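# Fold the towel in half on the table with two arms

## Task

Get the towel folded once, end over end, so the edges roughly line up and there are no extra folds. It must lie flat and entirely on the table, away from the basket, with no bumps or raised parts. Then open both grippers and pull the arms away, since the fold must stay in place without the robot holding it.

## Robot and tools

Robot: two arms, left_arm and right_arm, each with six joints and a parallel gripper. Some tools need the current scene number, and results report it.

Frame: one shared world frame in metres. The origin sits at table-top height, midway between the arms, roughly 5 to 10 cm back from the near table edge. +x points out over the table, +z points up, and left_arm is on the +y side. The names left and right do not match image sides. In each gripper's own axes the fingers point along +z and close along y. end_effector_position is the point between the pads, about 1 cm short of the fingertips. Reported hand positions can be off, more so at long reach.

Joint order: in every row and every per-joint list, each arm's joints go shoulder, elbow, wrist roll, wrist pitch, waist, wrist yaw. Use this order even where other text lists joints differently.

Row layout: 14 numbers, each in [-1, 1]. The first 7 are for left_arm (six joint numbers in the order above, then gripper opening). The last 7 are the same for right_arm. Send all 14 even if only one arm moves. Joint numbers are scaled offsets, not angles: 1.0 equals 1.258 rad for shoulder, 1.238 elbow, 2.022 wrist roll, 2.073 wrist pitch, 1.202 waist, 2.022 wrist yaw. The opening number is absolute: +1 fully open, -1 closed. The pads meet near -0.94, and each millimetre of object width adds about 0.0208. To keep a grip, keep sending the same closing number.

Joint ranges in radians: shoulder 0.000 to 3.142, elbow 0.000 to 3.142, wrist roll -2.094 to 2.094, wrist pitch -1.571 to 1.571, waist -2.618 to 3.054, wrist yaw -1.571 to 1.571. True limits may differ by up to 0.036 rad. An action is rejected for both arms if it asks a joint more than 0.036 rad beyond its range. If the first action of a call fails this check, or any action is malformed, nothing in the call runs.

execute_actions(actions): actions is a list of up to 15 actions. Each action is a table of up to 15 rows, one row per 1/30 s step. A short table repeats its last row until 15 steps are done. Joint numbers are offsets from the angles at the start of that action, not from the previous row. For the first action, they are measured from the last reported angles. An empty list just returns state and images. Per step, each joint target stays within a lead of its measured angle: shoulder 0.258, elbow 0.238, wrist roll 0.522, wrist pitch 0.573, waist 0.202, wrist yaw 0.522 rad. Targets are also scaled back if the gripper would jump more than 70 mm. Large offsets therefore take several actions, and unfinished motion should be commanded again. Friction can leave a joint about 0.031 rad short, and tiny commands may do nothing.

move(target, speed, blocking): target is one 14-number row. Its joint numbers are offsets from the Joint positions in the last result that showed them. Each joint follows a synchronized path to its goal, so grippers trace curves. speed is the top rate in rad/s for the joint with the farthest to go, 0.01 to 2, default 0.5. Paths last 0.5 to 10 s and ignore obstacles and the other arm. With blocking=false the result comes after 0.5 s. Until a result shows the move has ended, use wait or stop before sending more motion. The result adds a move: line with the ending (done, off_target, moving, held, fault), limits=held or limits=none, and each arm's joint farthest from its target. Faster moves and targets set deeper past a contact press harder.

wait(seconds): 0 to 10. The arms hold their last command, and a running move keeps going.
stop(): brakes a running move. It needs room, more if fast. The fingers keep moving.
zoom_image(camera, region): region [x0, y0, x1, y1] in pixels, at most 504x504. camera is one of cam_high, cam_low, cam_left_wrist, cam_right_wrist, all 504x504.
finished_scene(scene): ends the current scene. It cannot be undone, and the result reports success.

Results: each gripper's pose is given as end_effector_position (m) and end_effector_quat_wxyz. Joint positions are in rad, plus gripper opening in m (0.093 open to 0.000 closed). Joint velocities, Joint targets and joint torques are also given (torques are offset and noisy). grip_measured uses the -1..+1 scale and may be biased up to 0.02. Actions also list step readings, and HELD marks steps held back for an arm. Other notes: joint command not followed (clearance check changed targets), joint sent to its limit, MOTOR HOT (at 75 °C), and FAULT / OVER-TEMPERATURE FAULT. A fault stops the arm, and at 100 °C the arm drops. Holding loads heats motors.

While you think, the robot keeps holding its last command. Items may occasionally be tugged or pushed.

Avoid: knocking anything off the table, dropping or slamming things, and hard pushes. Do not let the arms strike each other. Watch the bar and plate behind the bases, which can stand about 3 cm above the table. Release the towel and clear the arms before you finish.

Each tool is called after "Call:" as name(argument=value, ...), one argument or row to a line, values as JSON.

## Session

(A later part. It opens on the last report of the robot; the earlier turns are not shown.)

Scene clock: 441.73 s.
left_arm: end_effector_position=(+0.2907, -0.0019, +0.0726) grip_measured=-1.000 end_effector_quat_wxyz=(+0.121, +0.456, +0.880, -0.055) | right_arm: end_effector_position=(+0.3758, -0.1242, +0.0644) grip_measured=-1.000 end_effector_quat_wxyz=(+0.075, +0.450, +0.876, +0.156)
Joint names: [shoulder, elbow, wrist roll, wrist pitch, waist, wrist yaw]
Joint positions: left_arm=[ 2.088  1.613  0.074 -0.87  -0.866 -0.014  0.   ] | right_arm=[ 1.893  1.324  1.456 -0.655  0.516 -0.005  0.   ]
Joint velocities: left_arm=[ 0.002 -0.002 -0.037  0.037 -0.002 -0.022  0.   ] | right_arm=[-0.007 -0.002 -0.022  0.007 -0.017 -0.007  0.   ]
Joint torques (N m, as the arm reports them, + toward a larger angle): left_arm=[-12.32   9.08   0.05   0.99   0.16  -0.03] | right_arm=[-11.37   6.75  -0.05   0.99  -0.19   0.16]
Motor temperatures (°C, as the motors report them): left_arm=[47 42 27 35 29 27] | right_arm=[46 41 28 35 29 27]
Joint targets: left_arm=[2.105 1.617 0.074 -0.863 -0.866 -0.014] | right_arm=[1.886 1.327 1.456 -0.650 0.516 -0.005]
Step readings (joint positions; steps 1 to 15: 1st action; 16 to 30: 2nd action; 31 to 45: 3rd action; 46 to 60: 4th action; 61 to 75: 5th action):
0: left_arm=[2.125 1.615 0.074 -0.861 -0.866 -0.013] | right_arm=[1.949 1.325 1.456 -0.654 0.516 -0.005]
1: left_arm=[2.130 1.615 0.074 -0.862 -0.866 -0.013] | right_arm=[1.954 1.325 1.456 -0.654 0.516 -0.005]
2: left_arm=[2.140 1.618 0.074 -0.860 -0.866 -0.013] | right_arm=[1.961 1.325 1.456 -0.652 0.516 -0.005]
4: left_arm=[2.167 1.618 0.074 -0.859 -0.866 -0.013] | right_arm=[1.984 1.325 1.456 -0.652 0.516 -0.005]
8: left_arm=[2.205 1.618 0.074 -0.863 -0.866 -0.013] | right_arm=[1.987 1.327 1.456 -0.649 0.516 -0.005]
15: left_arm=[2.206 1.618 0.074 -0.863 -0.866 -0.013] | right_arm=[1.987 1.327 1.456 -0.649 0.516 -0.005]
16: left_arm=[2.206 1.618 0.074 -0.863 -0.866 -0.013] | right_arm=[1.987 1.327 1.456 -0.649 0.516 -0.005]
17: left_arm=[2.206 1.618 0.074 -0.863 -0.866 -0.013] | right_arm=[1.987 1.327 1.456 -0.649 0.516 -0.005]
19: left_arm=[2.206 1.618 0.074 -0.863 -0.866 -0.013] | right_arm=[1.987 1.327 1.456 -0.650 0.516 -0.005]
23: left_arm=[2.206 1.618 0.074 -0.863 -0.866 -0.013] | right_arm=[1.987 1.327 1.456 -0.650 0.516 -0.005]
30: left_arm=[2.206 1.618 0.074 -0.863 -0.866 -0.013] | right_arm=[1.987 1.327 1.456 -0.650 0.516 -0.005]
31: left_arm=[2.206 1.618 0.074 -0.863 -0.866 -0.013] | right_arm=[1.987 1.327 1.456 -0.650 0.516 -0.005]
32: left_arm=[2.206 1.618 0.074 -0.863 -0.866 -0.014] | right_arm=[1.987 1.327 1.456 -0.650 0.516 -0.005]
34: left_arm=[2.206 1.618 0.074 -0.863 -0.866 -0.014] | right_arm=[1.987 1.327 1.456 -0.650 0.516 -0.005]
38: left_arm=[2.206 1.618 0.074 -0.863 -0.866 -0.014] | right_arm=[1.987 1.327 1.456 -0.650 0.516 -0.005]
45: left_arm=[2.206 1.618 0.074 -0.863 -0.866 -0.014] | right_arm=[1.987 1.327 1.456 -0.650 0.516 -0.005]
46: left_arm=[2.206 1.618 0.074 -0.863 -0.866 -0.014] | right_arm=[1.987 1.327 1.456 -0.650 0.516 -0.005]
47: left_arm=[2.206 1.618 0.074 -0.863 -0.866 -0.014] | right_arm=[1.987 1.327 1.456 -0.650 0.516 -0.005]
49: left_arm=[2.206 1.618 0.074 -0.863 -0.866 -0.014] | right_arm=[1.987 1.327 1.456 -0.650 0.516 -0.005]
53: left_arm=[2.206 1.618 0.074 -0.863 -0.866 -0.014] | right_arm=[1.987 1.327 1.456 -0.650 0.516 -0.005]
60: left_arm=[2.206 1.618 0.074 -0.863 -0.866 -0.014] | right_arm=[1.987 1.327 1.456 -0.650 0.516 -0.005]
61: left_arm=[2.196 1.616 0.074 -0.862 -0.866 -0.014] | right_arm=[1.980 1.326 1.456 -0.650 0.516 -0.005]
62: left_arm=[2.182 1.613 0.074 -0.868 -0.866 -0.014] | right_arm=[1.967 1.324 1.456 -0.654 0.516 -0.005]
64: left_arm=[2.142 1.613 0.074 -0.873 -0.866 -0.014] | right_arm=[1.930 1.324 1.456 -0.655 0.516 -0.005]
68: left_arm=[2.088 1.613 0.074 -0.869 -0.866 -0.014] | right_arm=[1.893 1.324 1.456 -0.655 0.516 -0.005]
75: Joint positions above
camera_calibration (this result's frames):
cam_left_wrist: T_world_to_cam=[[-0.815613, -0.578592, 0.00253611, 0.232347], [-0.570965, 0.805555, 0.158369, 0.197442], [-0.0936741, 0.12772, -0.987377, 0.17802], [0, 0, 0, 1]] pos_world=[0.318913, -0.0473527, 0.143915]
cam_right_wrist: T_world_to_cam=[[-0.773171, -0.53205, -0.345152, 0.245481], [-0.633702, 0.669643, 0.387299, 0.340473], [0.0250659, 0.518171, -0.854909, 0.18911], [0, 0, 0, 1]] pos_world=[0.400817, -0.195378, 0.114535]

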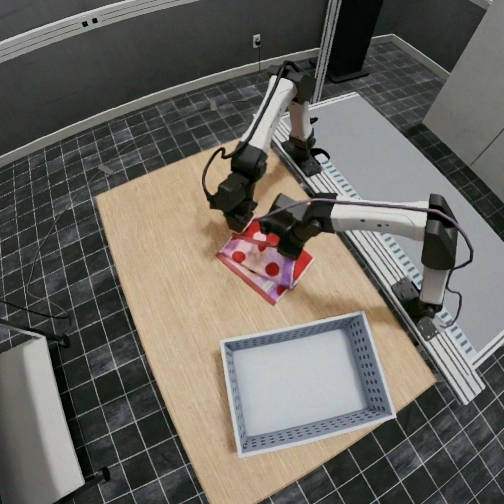

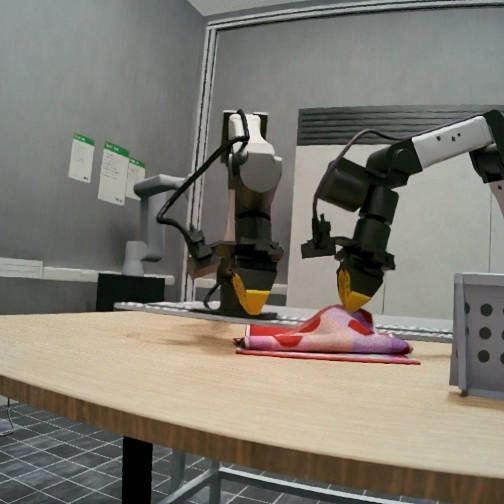

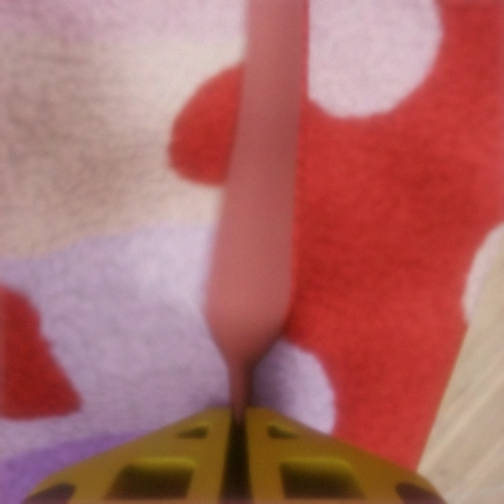

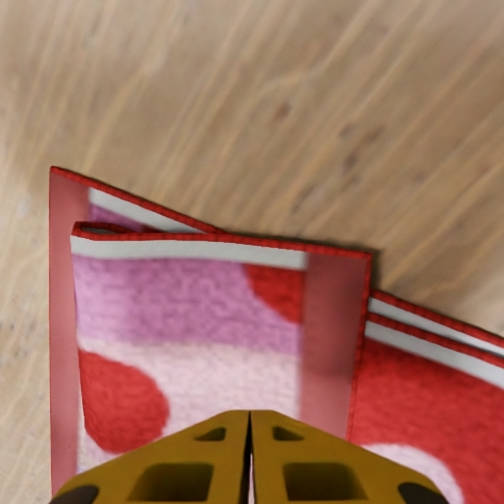

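Call:
execute_actions(
  actions=[
    [[0,0,0,0,0,0,-1,0,0,0,0,0,0,0.1]],
    [[0,0,0,0,0,0,-1,0.07,0,0,0,0,0,0.1]],
  ],
)

Scene clock: 451.83 s.
left_arm: end_effector_position=(+0.2907, -0.0019, +0.0726) grip_measured=-1.000 end_effector_quat_wxyz=(+0.121, +0.456, +0.880, -0.055) | right_arm: end_effector_position=(+0.3699, -0.1258, +0.0293) grip_measured=+0.098 end_effector_quat_wxyz=(+0.052, +0.452, +0.882, +0.121)
Joint names: [shoulder, elbow, wrist roll, wrist pitch, waist, wrist yaw]
Joint positions: left_arm=[ 2.088  1.613  0.074 -0.87  -0.866 -0.014  0.   ] | right_arm=[ 1.981  1.324  1.456 -0.651  0.516 -0.005  0.05 ]
Joint velocities: left_arm=[ 0.002 -0.002 -0.051  0.007 -0.002  0.051  0.   ] | right_arm=[-0.002  0.002  0.022 -0.037 -0.002  0.051 -0.001]
Joint torques (N m, as the arm reports them, + toward a larger angle): left_arm=[-13.91   8.63   0.04   0.93   0.2   -0.03] | right_arm=[-11.1    6.19  -0.05   0.75  -0.19   0.16]
Motor temperatures (°C, as the motors report them): left_arm=[48 42 27 35 29 27] | right_arm=[46 41 28 35 29 27]
Joint targets: left_arm=[2.088 1.613 0.074 -0.870 -0.866 -0.014] | right_arm=[1.981 1.324 1.456 -0.655 0.516 -0.005]
Step readings (joint positions; steps 1 to 15: 1st action; 16 to 30: 2nd action):
0: left_arm=[2.088 1.613 0.074 -0.870 -0.866 -0.014] | right_arm=[1.893 1.324 1.456 -0.655 0.516 -0.005]
1: left_arm=[2.088 1.613 0.074 -0.870 -0.866 -0.014] | right_arm=[1.893 1.324 1.456 -0.655 0.516 -0.005]
2: left_arm=[2.088 1.613 0.074 -0.870 -0.866 -0.014] | right_arm=[1.893 1.324 1.456 -0.655 0.516 -0.005]
4: left_arm=[2.088 1.613 0.074 -0.870 -0.866 -0.014] | right_arm=[1.893 1.324 1.456 -0.655 0.516 -0.005]
8: left_arm=[2.088 1.613 0.074 -0.870 -0.866 -0.014] | right_arm=[1.893 1.324 1.456 -0.655 0.516 -0.005]
15: left_arm=[2.088 1.613 0.074 -0.870 -0.866 -0.014] | right_arm=[1.893 1.324 1.456 -0.655 0.516 -0.005]
16: left_arm=[2.088 1.613 0.074 -0.870 -0.866 -0.014] | right_arm=[1.901 1.324 1.456 -0.655 0.516 -0.005]
17: left_arm=[2.088 1.613 0.074 -0.870 -0.866 -0.014] | right_arm=[1.913 1.324 1.456 -0.650 0.516 -0.005]
19: left_arm=[2.088 1.613 0.074 -0.870 -0.866 -0.014] | right_arm=[1.951 1.324 1.456 -0.650 0.516 -0.005]
23: left_arm=[2.088 1.613 0.074 -0.870 -0.866 -0.014] | right_arm=[1.982 1.324 1.456 -0.651 0.516 -0.005]
30: Joint positions above
camera_calibration (this result's frames):
cam_left_wrist: T_world_to_cam=[[-0.815613, -0.578592, 0.00253611, 0.232347], [-0.570965, 0.805555, 0.158369, 0.197442], [-0.0936741, 0.12772, -0.987377, 0.17802], [0, 0, 0, 1]] pos_world=[0.318913, -0.0473527, 0.143915]
cam_right_wrist: T_world_to_cam=[[-0.79351, -0.54751, -0.265658, 0.231258], [-0.607245, 0.683723, 0.404693, 0.342857], [-0.0399367, 0.482448, -0.875014, 0.180231], [0, 0, 0, 1]] pos_world=[0.398902, -0.194756, 0.0803881]

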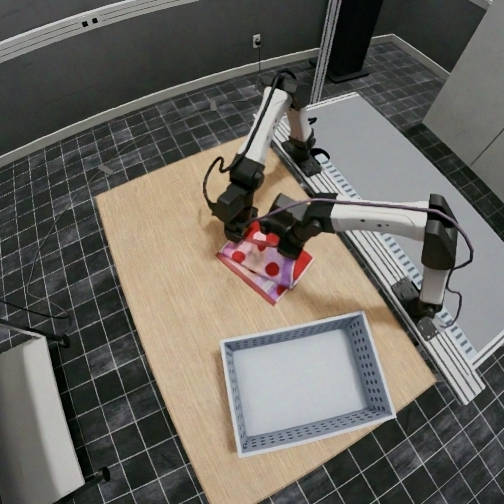

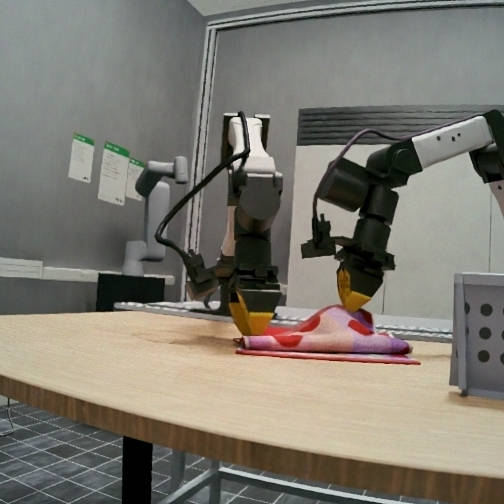

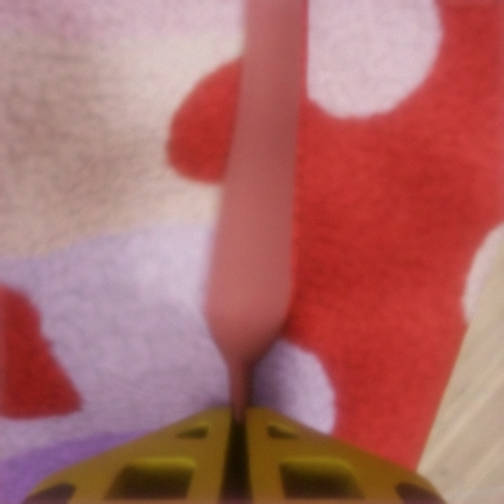

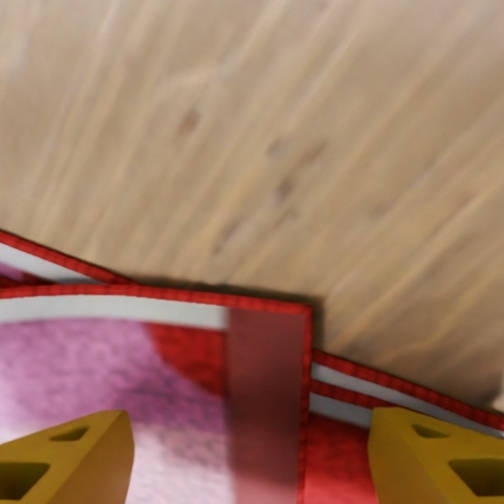

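Call:
execute_actions(
  actions=[
    [[0,0,0,0,0,0,-1,0.035,0,0,0,0,0,0.1]],
    [[0,0,0,0,0,0,-1,0.03,0,0,0,0,0,-0.5]],
    [[0,0,0,0,0,0,-1,0.03,0,0,0,0,0,-1]],
    [[0,0,0,0,0,0,-1,0,0,0,0,0,0,-1]],
    [[0,0,0,0,0,0,-1,-0.09,0,0,0,0,0,-1]],
  ],
)

Scene clock: 464.40 s.
left_arm: end_effector_position=(+0.2907, -0.0019, +0.0726) grip_measured=-1.000 end_effector_quat_wxyz=(+0.121, +0.456, +0.880, -0.055) | right_arm: end_effector_position=(+0.3726, -0.1261, +0.0654) grip_measured=-1.000 end_effector_quat_wxyz=(+0.073, +0.450, +0.877, +0.152)
Joint names: [shoulder, elbow, wrist roll, wrist pitch, waist, wrist yaw]
Joint positions: left_arm=[ 2.088  1.613  0.074 -0.87  -0.866 -0.014  0.   ] | right_arm=[ 1.885  1.32   1.456 -0.668  0.516 -0.004  0.   ]
Joint velocities: left_arm=[-0.012  0.002 -0.022  0.022  0.002 -0.066  0.   ] | right_arm=[ 0.007  0.007  0.051 -0.037  0.007  0.007  0.   ]
Joint torques (N m, as the arm reports them, + toward a larger angle): left_arm=[-13.91   8.63   0.05   0.93   0.17  -0.04] | right_arm=[-11.04   6.86  -0.05   0.98  -0.18   0.17]
Motor temperatures (°C, as the motors report them): left_arm=[50 42 27 35 29 27] | right_arm=[47 41 28 34 29 27]
Joint targets: left_arm=[2.088 1.613 0.074 -0.870 -0.866 -0.014] | right_arm=[1.880 1.324 1.456 -0.661 0.516 -0.004]
Step readings (joint positions; steps 1 to 15: 1st action; 16 to 30: 2nd action; 31 to 45: 3rd action; 46 to 60: 4th action; 61 to 75: 5th action):
0: left_arm=[2.088 1.613 0.074 -0.870 -0.866 -0.014] | right_arm=[1.981 1.324 1.456 -0.651 0.516 -0.005]
1: left_arm=[2.088 1.613 0.074 -0.870 -0.866 -0.014] | right_arm=[1.984 1.324 1.456 -0.651 0.516 -0.005]
2: left_arm=[2.088 1.613 0.074 -0.870 -0.866 -0.014] | right_arm=[1.987 1.324 1.456 -0.651 0.516 -0.005]
4: left_arm=[2.088 1.613 0.074 -0.870 -0.866 -0.014] | right_arm=[1.988 1.324 1.456 -0.650 0.516 -0.005]
8: left_arm=[2.088 1.613 0.074 -0.870 -0.866 -0.014] | right_arm=[1.988 1.324 1.456 -0.650 0.516 -0.005]
15: left_arm=[2.088 1.613 0.074 -0.870 -0.866 -0.014] | right_arm=[1.988 1.324 1.456 -0.650 0.516 -0.005]
16: left_arm=[2.088 1.613 0.074 -0.870 -0.866 -0.014] | right_arm=[1.988 1.324 1.456 -0.650 0.516 -0.005]
17: left_arm=[2.088 1.613 0.074 -0.870 -0.866 -0.014] | right_arm=[1.989 1.324 1.456 -0.652 0.516 -0.005]
19: left_arm=[2.088 1.613 0.074 -0.870 -0.866 -0.014] | right_arm=[1.994 1.324 1.456 -0.657 0.516 -0.005]
23: left_arm=[2.088 1.613 0.074 -0.870 -0.866 -0.014] | right_arm=[1.994 1.324 1.456 -0.659 0.516 -0.004]
30: left_arm=[2.088 1.613 0.074 -0.870 -0.866 -0.014] | right_arm=[1.994 1.324 1.456 -0.659 0.516 -0.004]
31: left_arm=[2.088 1.613 0.074 -0.870 -0.866 -0.014] | right_arm=[1.994 1.324 1.456 -0.661 0.516 -0.004]
32: left_arm=[2.088 1.613 0.074 -0.870 -0.866 -0.014] | right_arm=[1.995 1.324 1.456 -0.661 0.516 -0.004]
34: left_arm=[2.088 1.613 0.074 -0.870 -0.866 -0.014] | right_arm=[1.996 1.324 1.456 -0.661 0.516 -0.004]
38: left_arm=[2.088 1.613 0.074 -0.870 -0.866 -0.014] | right_arm=[1.996 1.324 1.456 -0.661 0.516 -0.004]
45: left_arm=[2.088 1.613 0.074 -0.870 -0.866 -0.014] | right_arm=[1.996 1.324 1.456 -0.661 0.516 -0.004]
46: left_arm=[2.088 1.613 0.074 -0.870 -0.866 -0.014] | right_arm=[1.995 1.324 1.456 -0.661 0.516 -0.004]
47: left_arm=[2.088 1.613 0.074 -0.870 -0.866 -0.014] | right_arm=[1.994 1.324 1.456 -0.661 0.516 -0.004]
49: left_arm=[2.088 1.613 0.074 -0.870 -0.866 -0.014] | right_arm=[1.994 1.324 1.456 -0.661 0.516 -0.004]
53: left_arm=[2.088 1.613 0.074 -0.870 -0.866 -0.014] | right_arm=[1.994 1.324 1.456 -0.661 0.516 -0.004]
60: left_arm=[2.088 1.613 0.074 -0.870 -0.866 -0.014] | right_arm=[1.994 1.324 1.456 -0.661 0.516 -0.004]
61: left_arm=[2.088 1.613 0.074 -0.870 -0.866 -0.014] | right_arm=[1.983 1.323 1.456 -0.662 0.516 -0.004]
62: left_arm=[2.088 1.613 0.074 -0.870 -0.866 -0.014] | right_arm=[1.966 1.320 1.456 -0.667 0.516 -0.004]
64: left_arm=[2.088 1.613 0.074 -0.870 -0.866 -0.014] | right_arm=[1.924 1.320 1.456 -0.668 0.516 -0.004]
68: left_arm=[2.088 1.613 0.074 -0.870 -0.866 -0.014] | right_arm=[1.885 1.320 1.456 -0.668 0.516 -0.004]
75: Joint positions above
camera_calibration (this result's frames):
cam_left_wrist: T_world_to_cam=[[-0.815613, -0.578592, 0.00253611, 0.232347], [-0.570965, 0.805555, 0.158369, 0.197442], [-0.0936741, 0.12772, -0.987377, 0.17802], [0, 0, 0, 1]] pos_world=[0.318913, -0.0473527, 0.143915]
cam_right_wrist: T_world_to_cam=[[-0.775476, -0.533749, -0.337266, 0.242514], [-0.631095, 0.671216, 0.388829, 0.338485], [0.018841, 0.514375, -0.857358, 0.193046], [0, 0, 0, 1]] pos_world=[0.398043, -0.197053, 0.115689]

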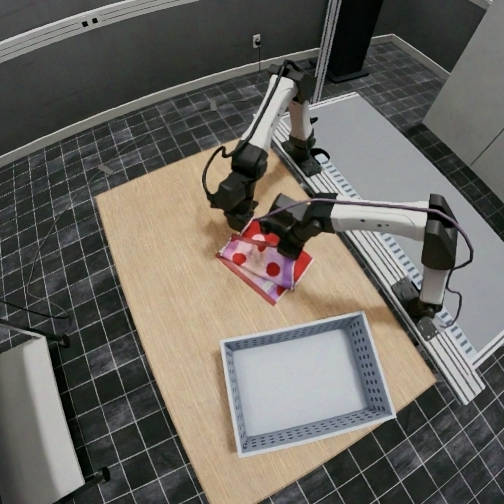

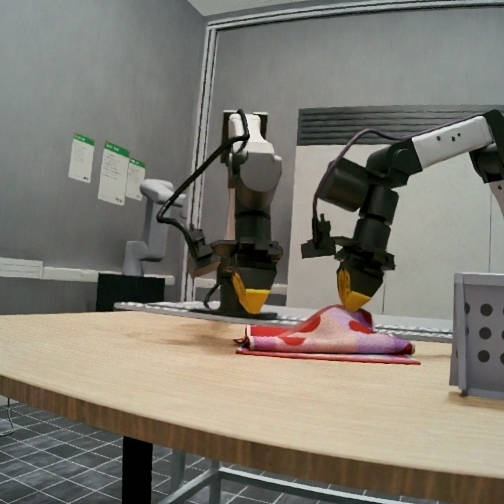

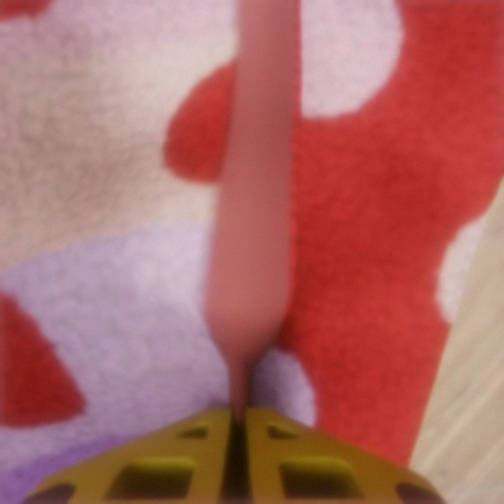

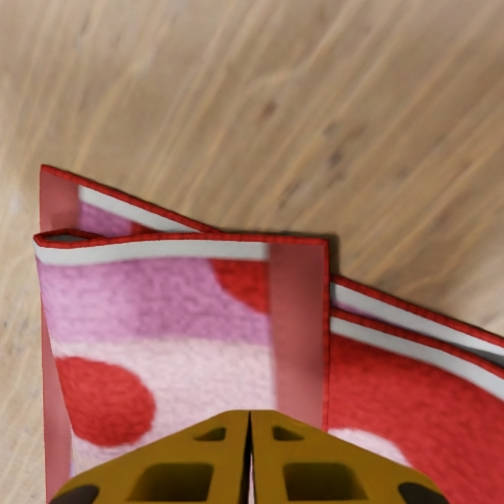

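Call:
execute_actions(
  actions=[
    [[-0.07,0,0,0,0,0,-1,0,-0.035,0,0,0,0,0.1]],
    [[0,0,0,0,0,0,-1,0.03,0,0,0,0,0,0.1]],
  ],
)

Scene clock: 475.13 s.
left_arm: end_effector_position=(+0.2916, -0.0016, +0.1155) grip_measured=-1.000 end_effector_quat_wxyz=(+0.163, +0.452, +0.874, -0.073) | right_arm: end_effector_position=(+0.3625, -0.1307, +0.0434) grip_measured=+0.098 end_effector_quat_wxyz=(+0.056, +0.452, +0.881, +0.127)
Joint names: [shoulder, elbow, wrist roll, wrist pitch, waist, wrist yaw]
Joint positions: left_arm=[ 1.985  1.61   0.074 -0.876 -0.866 -0.014  0.   ] | right_arm=[ 1.919  1.291  1.456 -0.666  0.516 -0.004  0.05 ]
Joint velocities: left_arm=[-0.002 -0.007  0.007 -0.081 -0.002  0.022  0.   ] | right_arm=[-0.022 -0.007 -0.022  0.007  0.002 -0.007  0.   ]
Joint torques (N m, as the arm reports them, + toward a larger angle): left_arm=[-13.41   8.98   0.05   1.14   0.19  -0.03] | right_arm=[-10.38   6.3   -0.05   0.81  -0.19   0.16]
Motor temperatures (°C, as the motors report them): left_arm=[51 42 27 35 29 27] | right_arm=[47 41 28 34 29 27]
Joint targets: left_arm=[1.985 1.610 0.074 -0.876 -0.866 -0.014] | right_arm=[1.923 1.291 1.456 -0.667 0.516 -0.004]
Step readings (joint positions; steps 1 to 15: 1st action; 16 to 30: 2nd action):
0: left_arm=[2.088 1.613 0.074 -0.870 -0.866 -0.014] | right_arm=[1.885 1.320 1.456 -0.668 0.516 -0.004]
1: left_arm=[2.081 1.612 0.074 -0.869 -0.866 -0.014] | right_arm=[1.885 1.316 1.456 -0.667 0.516 -0.004]
2: left_arm=[2.069 1.610 0.074 -0.874 -0.866 -0.014] | right_arm=[1.885 1.312 1.456 -0.667 0.516 -0.004]
4: left_arm=[2.034 1.610 0.074 -0.878 -0.866 -0.014] | right_arm=[1.885 1.299 1.456 -0.667 0.516 -0.004]
8: left_arm=[1.987 1.610 0.074 -0.876 -0.866 -0.014] | right_arm=[1.885 1.291 1.456 -0.667 0.516 -0.004]
15: left_arm=[1.985 1.610 0.074 -0.876 -0.866 -0.014] | right_arm=[1.885 1.291 1.456 -0.667 0.516 -0.004]
16: left_arm=[1.985 1.610 0.074 -0.876 -0.866 -0.014] | right_arm=[1.888 1.291 1.456 -0.667 0.516 -0.004]
17: left_arm=[1.985 1.610 0.074 -0.876 -0.866 -0.014] | right_arm=[1.892 1.291 1.456 -0.666 0.516 -0.004]
19: left_arm=[1.985 1.610 0.074 -0.876 -0.866 -0.014] | right_arm=[1.906 1.291 1.456 -0.666 0.516 -0.004]
23: left_arm=[1.985 1.610 0.074 -0.876 -0.866 -0.014] | right_arm=[1.919 1.291 1.456 -0.666 0.516 -0.004]
30: Joint positions above
camera_calibration (this result's frames):
cam_left_wrist: T_world_to_cam=[[-0.814518, -0.580128, -0.00352037, 0.233487], [-0.579037, 0.812584, 0.0665072, 0.203891], [-0.0357221, 0.0562097, -0.99778, 0.20463], [0, 0, 0, 1]] pos_world=[0.31555, -0.0417287, 0.191438]
cam_right_wrist: T_world_to_cam=[[-0.79034, -0.545012, -0.279865, 0.226229], [-0.612023, 0.681361, 0.401466, 0.337627], [-0.0281149, 0.488579, -0.872067, 0.191023], [0, 0, 0, 1]] pos_world=[0.390804, -0.200078, 0.0943527]

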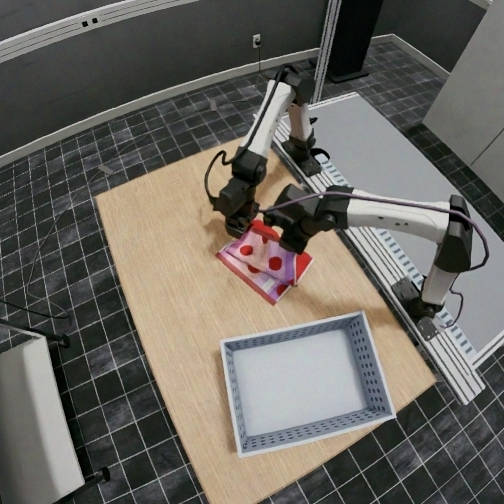

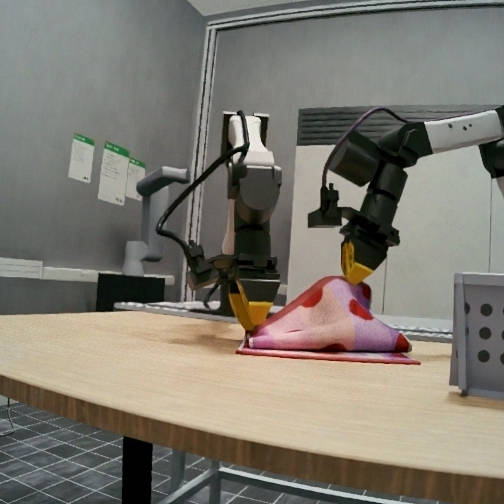

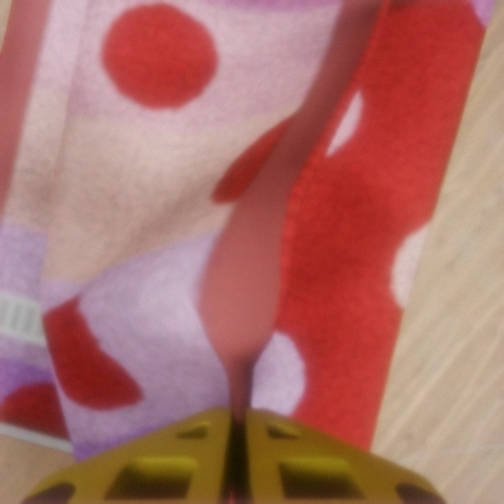

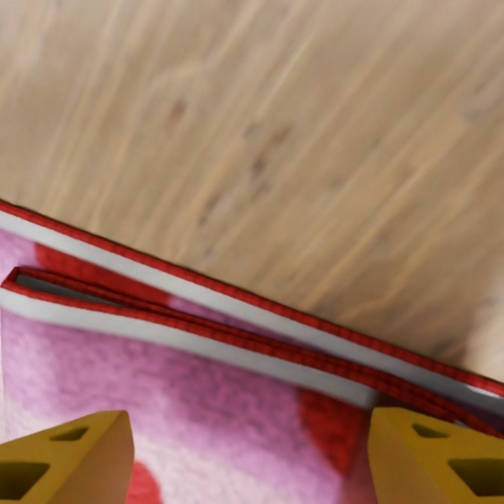

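Call:
move(
  target=[0,0,0,0,0,0,-1, -0.6,0,0,0,-0.7,0,0.1],
  speed=1,
)

Call:
move(
  target=[-0.091,0.234,0.03,-0.214,-0.207,0,-1, 0,0,0,0,0,0,0.1],
  speed=0.35,
)

Scene clock: 495.20 s.
left_arm: end_effector_position=(+0.2916, -0.0016, +0.1155) grip_measured=-1.000 end_effector_quat_wxyz=(+0.163, +0.452, +0.874, -0.073) | right_arm: end_effector_position=(+0.3547, -0.4565, +0.3181) grip_measured=+0.098 end_effector_quat_wxyz=(+0.394, +0.687, +0.550, +0.266)
Joint names: [shoulder, elbow, wrist roll, wrist pitch, waist, wrist yaw]
Joint positions: left_arm=[ 1.985  1.61   0.074 -0.876 -0.866 -0.014  0.   ] | right_arm=[ 1.171  1.291  1.456 -0.667 -0.317 -0.     0.05 ]
Joint velocities: left_arm=[-0.012 -0.007 -0.007 -0.125 -0.027  0.007  0.   ] | right_arm=[-0.017  0.007 -0.051  0.007 -0.022 -0.066 -0.   ]
Joint torques (N m, as the arm reports them, + toward a larger angle): left_arm=[-13.17   8.98   0.05   1.13   0.17  -0.03] | right_arm=[-5.08  7.3  -0.08  1.84 -0.86  0.09]
Motor temperatures (°C, as the motors report them): left_arm=[51 43 27 35 29 27] | right_arm=[47 41 28 34 29 27]
Joint targets: left_arm=[1.985 1.610 0.074 -0.876 -0.866 -0.014] | right_arm=[1.164 1.291 1.456 -0.666 -0.325 -0.005]
move: done; limits=none; left_arm: farthest joint: the waist, 0.000 radians from its target (0.000 radians at the start); right_arm: farthest joint: the waist, 0.008 radians from its target (0.842 radians at the start)
camera_calibration (this result's frames):
cam_left_wrist: T_world_to_cam=[[-0.814518, -0.580128, -0.00352037, 0.233487], [-0.579037, 0.812584, 0.0665072, 0.203891], [-0.0357221, 0.0562097, -0.99778, 0.20463], [0, 0, 0, 1]] pos_world=[0.31555, -0.0417287, 0.191438]
cam_right_wrist: T_world_to_cam=[[-0.537451, 0.0993843, -0.837418, 0.501202], [-0.0783641, 0.982848, 0.166938, 0.467436], [0.839646, 0.155344, -0.520445, 0.0177985], [0, 0, 0, 1]] pos_world=[0.291057, -0.511995, 0.350946]

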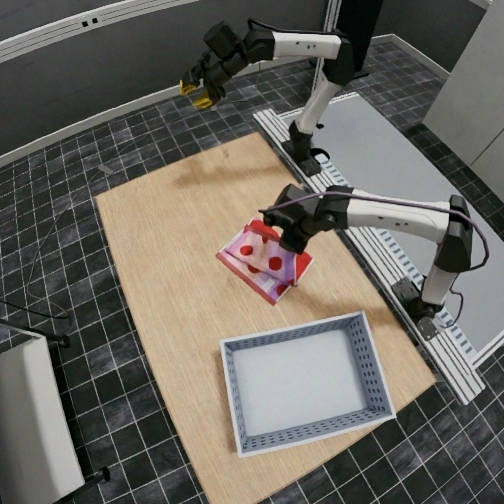

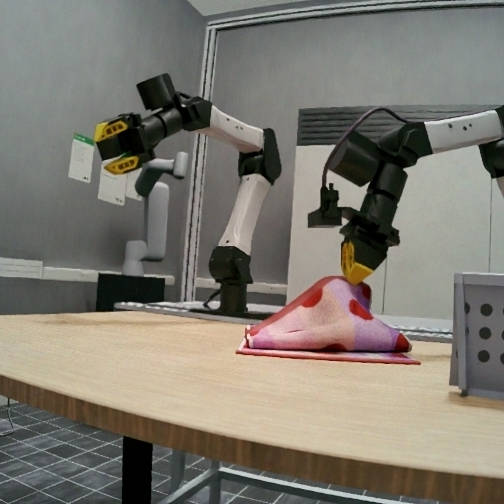

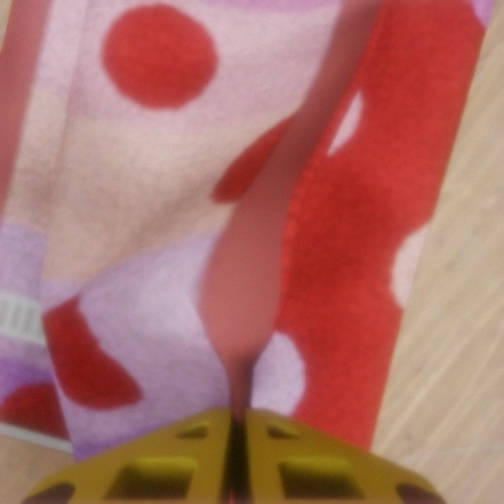

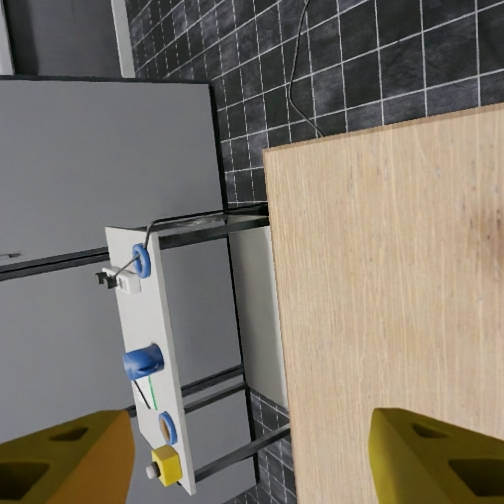

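Scene clock: 497.17 s.
left_arm: end_effector_position=(+0.1792, -0.0144, +0.2205) grip_measured=-1.000 end_effector_quat_wxyz=(+0.138, +0.579, +0.800, -0.073) | right_arm: end_effector_position=(+0.3547, -0.4565, +0.3181) grip_measured=+0.098 end_effector_quat_wxyz=(+0.394, +0.687, +0.550, +0.266)
Joint names: [shoulder, elbow, wrist roll, wrist pitch, waist, wrist yaw]
Joint positions: left_arm=[ 1.871  1.889  0.127 -1.319 -1.108 -0.014  0.   ] | right_arm=[ 1.171  1.291  1.456 -0.667 -0.317 -0.     0.05 ]
Joint velocities: left_arm=[ 0.002 -0.012  0.007 -0.007 -0.002 -0.081  0.   ] | right_arm=[-0.027  0.002  0.022 -0.066  0.002 -0.007  0.001]
Joint torques (N m, as the arm reports them, + toward a larger angle): left_arm=[-11.55   9.55   0.12   1.02  -0.38  -0.03] | right_arm=[-4.41  7.36 -0.08  1.82 -0.19  0.14]
Motor temperatures (°C, as the motors report them): left_arm=[51 43 27 35 29 27] | right_arm=[47 41 28 35 29 27]
Joint targets: left_arm=[1.871 1.899 0.135 -1.320 -1.115 -0.014] | right_arm=[1.171 1.291 1.456 -0.667 -0.317 -0.000]
move: done; limits=none; left_arm: farthest joint: the elbow, 0.011 radians from its target (0.290 radians at the start); right_arm: farthest joint: the waist, 0.000 radians from its target (0.000 radians at the start)
camera_calibration (this result's frames):
cam_left_wrist: T_world_to_cam=[[-0.947051, -0.319928, -0.0272151, 0.167613], [-0.3209, 0.940246, 0.113845, 0.0874134], [-0.0108333, 0.11655, -0.993126, 0.301503], [0, 0, 0, 1]] pos_world=[0.190055, -0.0637065, 0.29404]
cam_right_wrist: T_world_to_cam=[[-0.537451, 0.0993843, -0.837418, 0.501202], [-0.0783641, 0.982848, 0.166938, 0.467436], [0.839646, 0.155344, -0.520445, 0.0177985], [0, 0, 0, 1]] pos_world=[0.291057, -0.511995, 0.350946]

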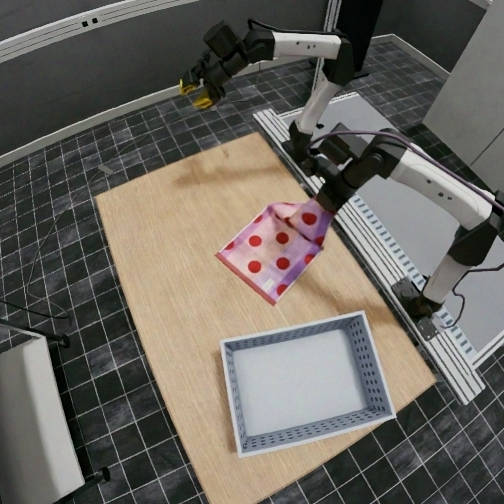

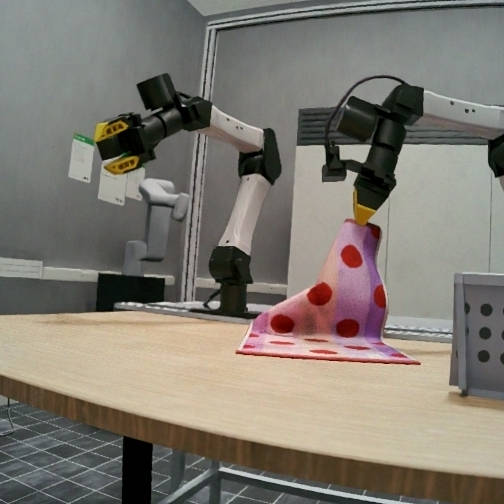

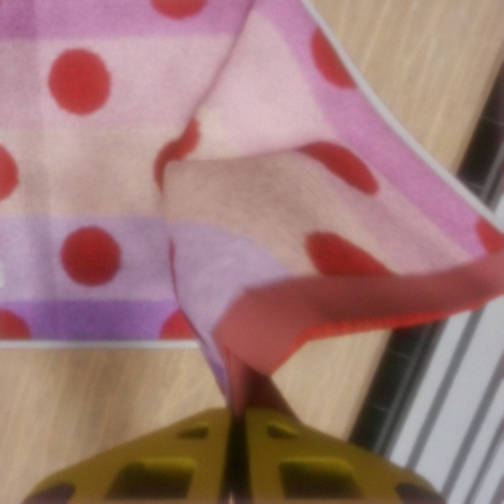

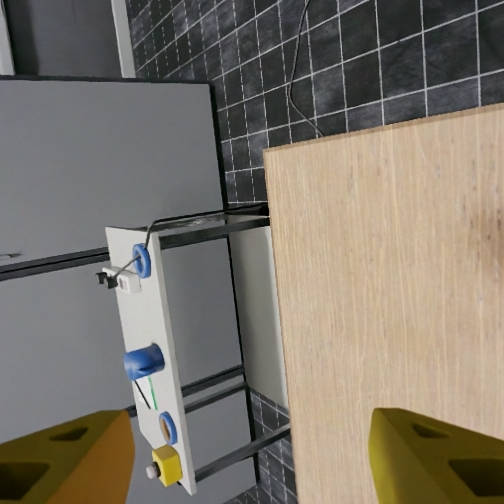

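Call:
move(
  target=[0.118,-0.056,0.15,0.086,0.24,0,-1, 0,0,0,0,0,0,0.1],
  speed=0.35,
)

Call:
move(
  target=[0.165,-0.065,0.085,0.14,0.146,0,-1, 0,0,0,0,0,0,0.1],
  speed=0.3,
)

Scene clock: 514.40 s.
left_arm: end_effector_position=(+0.2997, +0.0234, +0.1595) grip_measured=-1.000 end_effector_quat_wxyz=(+0.137, +0.582, +0.801, -0.033) | right_arm: end_effector_position=(+0.3547, -0.4565, +0.3181) grip_measured=+0.098 end_effector_quat_wxyz=(+0.394, +0.687, +0.550, +0.266)
Joint names: [shoulder, elbow, wrist roll, wrist pitch, waist, wrist yaw]
Joint positions: left_arm=[ 2.003  1.834  0.423 -1.16  -0.818 -0.014  0.   ] | right_arm=[ 1.171  1.291  1.456 -0.667 -0.317 -0.     0.05 ]
Joint velocities: left_arm=[-0.002 -0.002 -0.051 -0.022 -0.002  0.022  0.   ] | right_arm=[-0.017  0.002  0.066 -0.066 -0.007  0.066  0.001]
Joint torques (N m, as the arm reports them, + toward a larger angle): left_arm=[-11.81   7.37   0.1    1.14  -0.02   0.  ] | right_arm=[-4.41  7.36 -0.08  1.82 -0.18  0.14]
Motor temperatures (°C, as the motors report them): left_arm=[50 43 27 35 29 27] | right_arm=[44 41 28 37 29 27]
Joint targets: left_arm=[2.020 1.820 0.431 -1.140 -0.819 -0.014] | right_arm=[1.171 1.291 1.456 -0.667 -0.317 -0.000]
move: done; limits=none; left_arm: farthest joint: the wrist pitch, 0.019 radians from its target (0.178 radians at the start); right_arm: farthest joint: the waist, 0.000 radians from its target (0.000 radians at the start)
camera_calibration (this result's frames):
cam_left_wrist: T_world_to_cam=[[-0.942591, -0.321302, -0.0910378, 0.30099], [-0.332369, 0.929094, 0.162221, 0.093408], [0.0324606, 0.183166, -0.982546, 0.221626], [0, 0, 0, 1]] pos_world=[0.307563, -0.0306704, 0.230007]
cam_right_wrist: T_world_to_cam=[[-0.537451, 0.0993843, -0.837418, 0.501202], [-0.0783641, 0.982848, 0.166938, 0.467436], [0.839646, 0.155344, -0.520445, 0.0177985], [0, 0, 0, 1]] pos_world=[0.291057, -0.511995, 0.350946]

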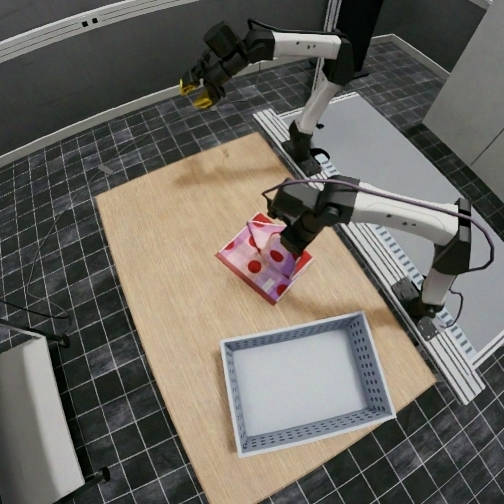

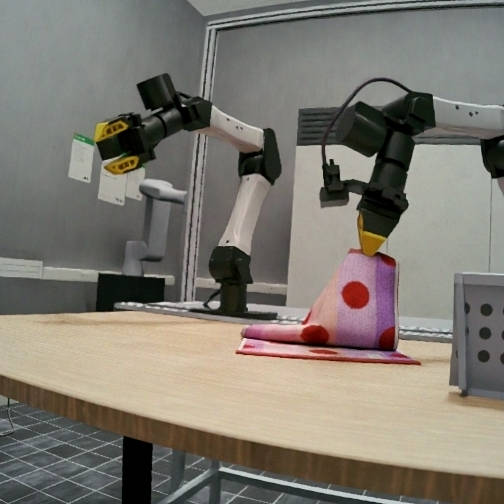

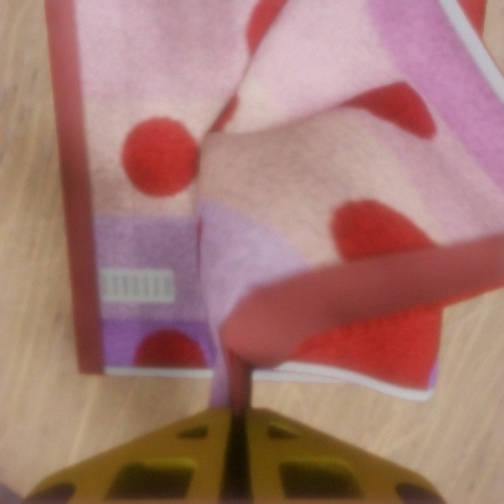

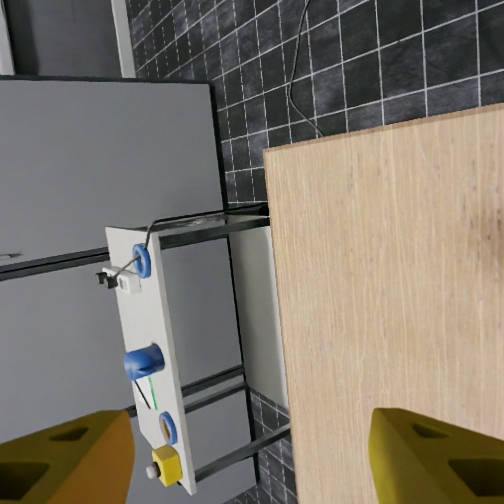

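Scene clock: 516.00 s.
left_arm: end_effector_position=(+0.3870, +0.0488, +0.0703) grip_measured=-1.000 end_effector_quat_wxyz=(+0.146, +0.578, +0.803, -0.013) | right_arm: end_effector_position=(+0.3547, -0.4565, +0.3181) grip_measured=+0.098 end_effector_quat_wxyz=(+0.394, +0.687, +0.550, +0.266)
Joint names: [shoulder, elbow, wrist roll, wrist pitch, waist, wrist yaw]
Joint positions: left_arm=[ 2.194  1.768  0.588 -0.886 -0.644 -0.014  0.   ] | right_arm=[ 1.171  1.291  1.456 -0.667 -0.317 -0.     0.05 ]
Joint velocities: left_arm=[ 0.007 -0.002  0.007 -0.051  0.012 -0.007  0.   ] | right_arm=[-0.007 -0.012  0.022  0.022  0.002  0.037  0.   ]
Joint torques (N m, as the arm reports them, + toward a larger angle): left_arm=[-13.54   7.43   0.11   1.12   0.34  -0.01] | right_arm=[-4.41  7.37 -0.08  1.82 -0.18  0.14]
Motor temperatures (°C, as the motors report them): left_arm=[50 43 27 35 29 27] | right_arm=[43 41 28 37 29 27]
Joint targets: left_arm=[2.210 1.753 0.595 -0.869 -0.643 -0.014] | right_arm=[1.171 1.291 1.456 -0.667 -0.317 -0.000]
move: done; limits=none; left_arm: farthest joint: the shoulder, 0.017 radians from its target (0.208 radians at the start); right_arm: farthest joint: the waist, 0.000 radians from its target (0.000 radians at the start)
camera_calibration (this result's frames):
cam_left_wrist: T_world_to_cam=[[-0.932823, -0.334958, -0.132831, 0.383198], [-0.35422, 0.920037, 0.167511, 0.121809], [0.0660998, 0.20331, -0.976881, 0.1121], [0, 0, 0, 1]] pos_world=[0.393194, -0.00650472, 0.140005]
cam_right_wrist: T_world_to_cam=[[-0.537451, 0.0993843, -0.837418, 0.501202], [-0.0783641, 0.982848, 0.166938, 0.467436], [0.839646, 0.155344, -0.520445, 0.0177985], [0, 0, 0, 1]] pos_world=[0.291057, -0.511995, 0.350946]

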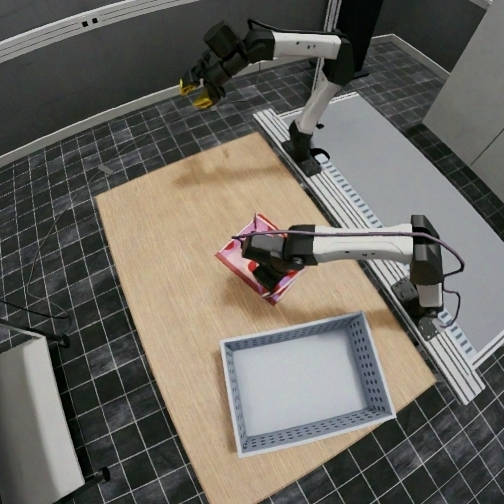

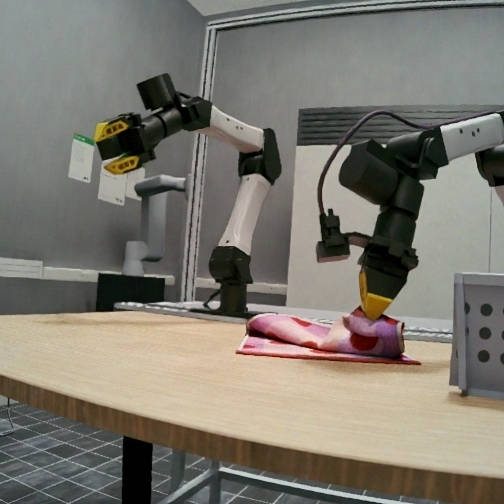

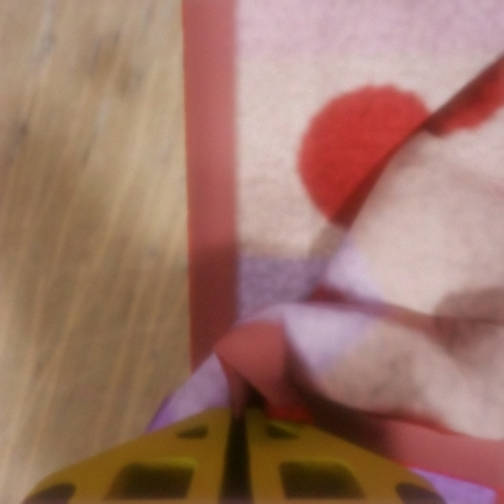

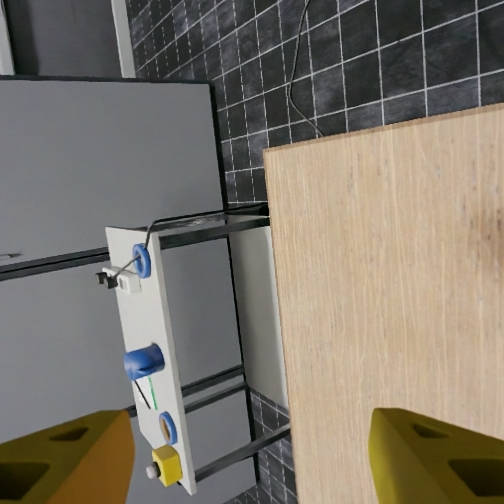

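Call:
zoom_image(
  camera="cam_high",
  region=[190,190,330,320],
)

Region (190, 190, 330, 320) of cam_high's 504x504 image, scaled by 3.600, with more detail than that image has; it fills the top 468 rows of this view, and the rest is white.

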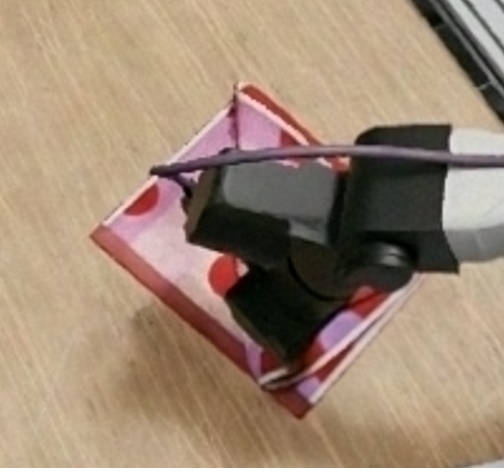

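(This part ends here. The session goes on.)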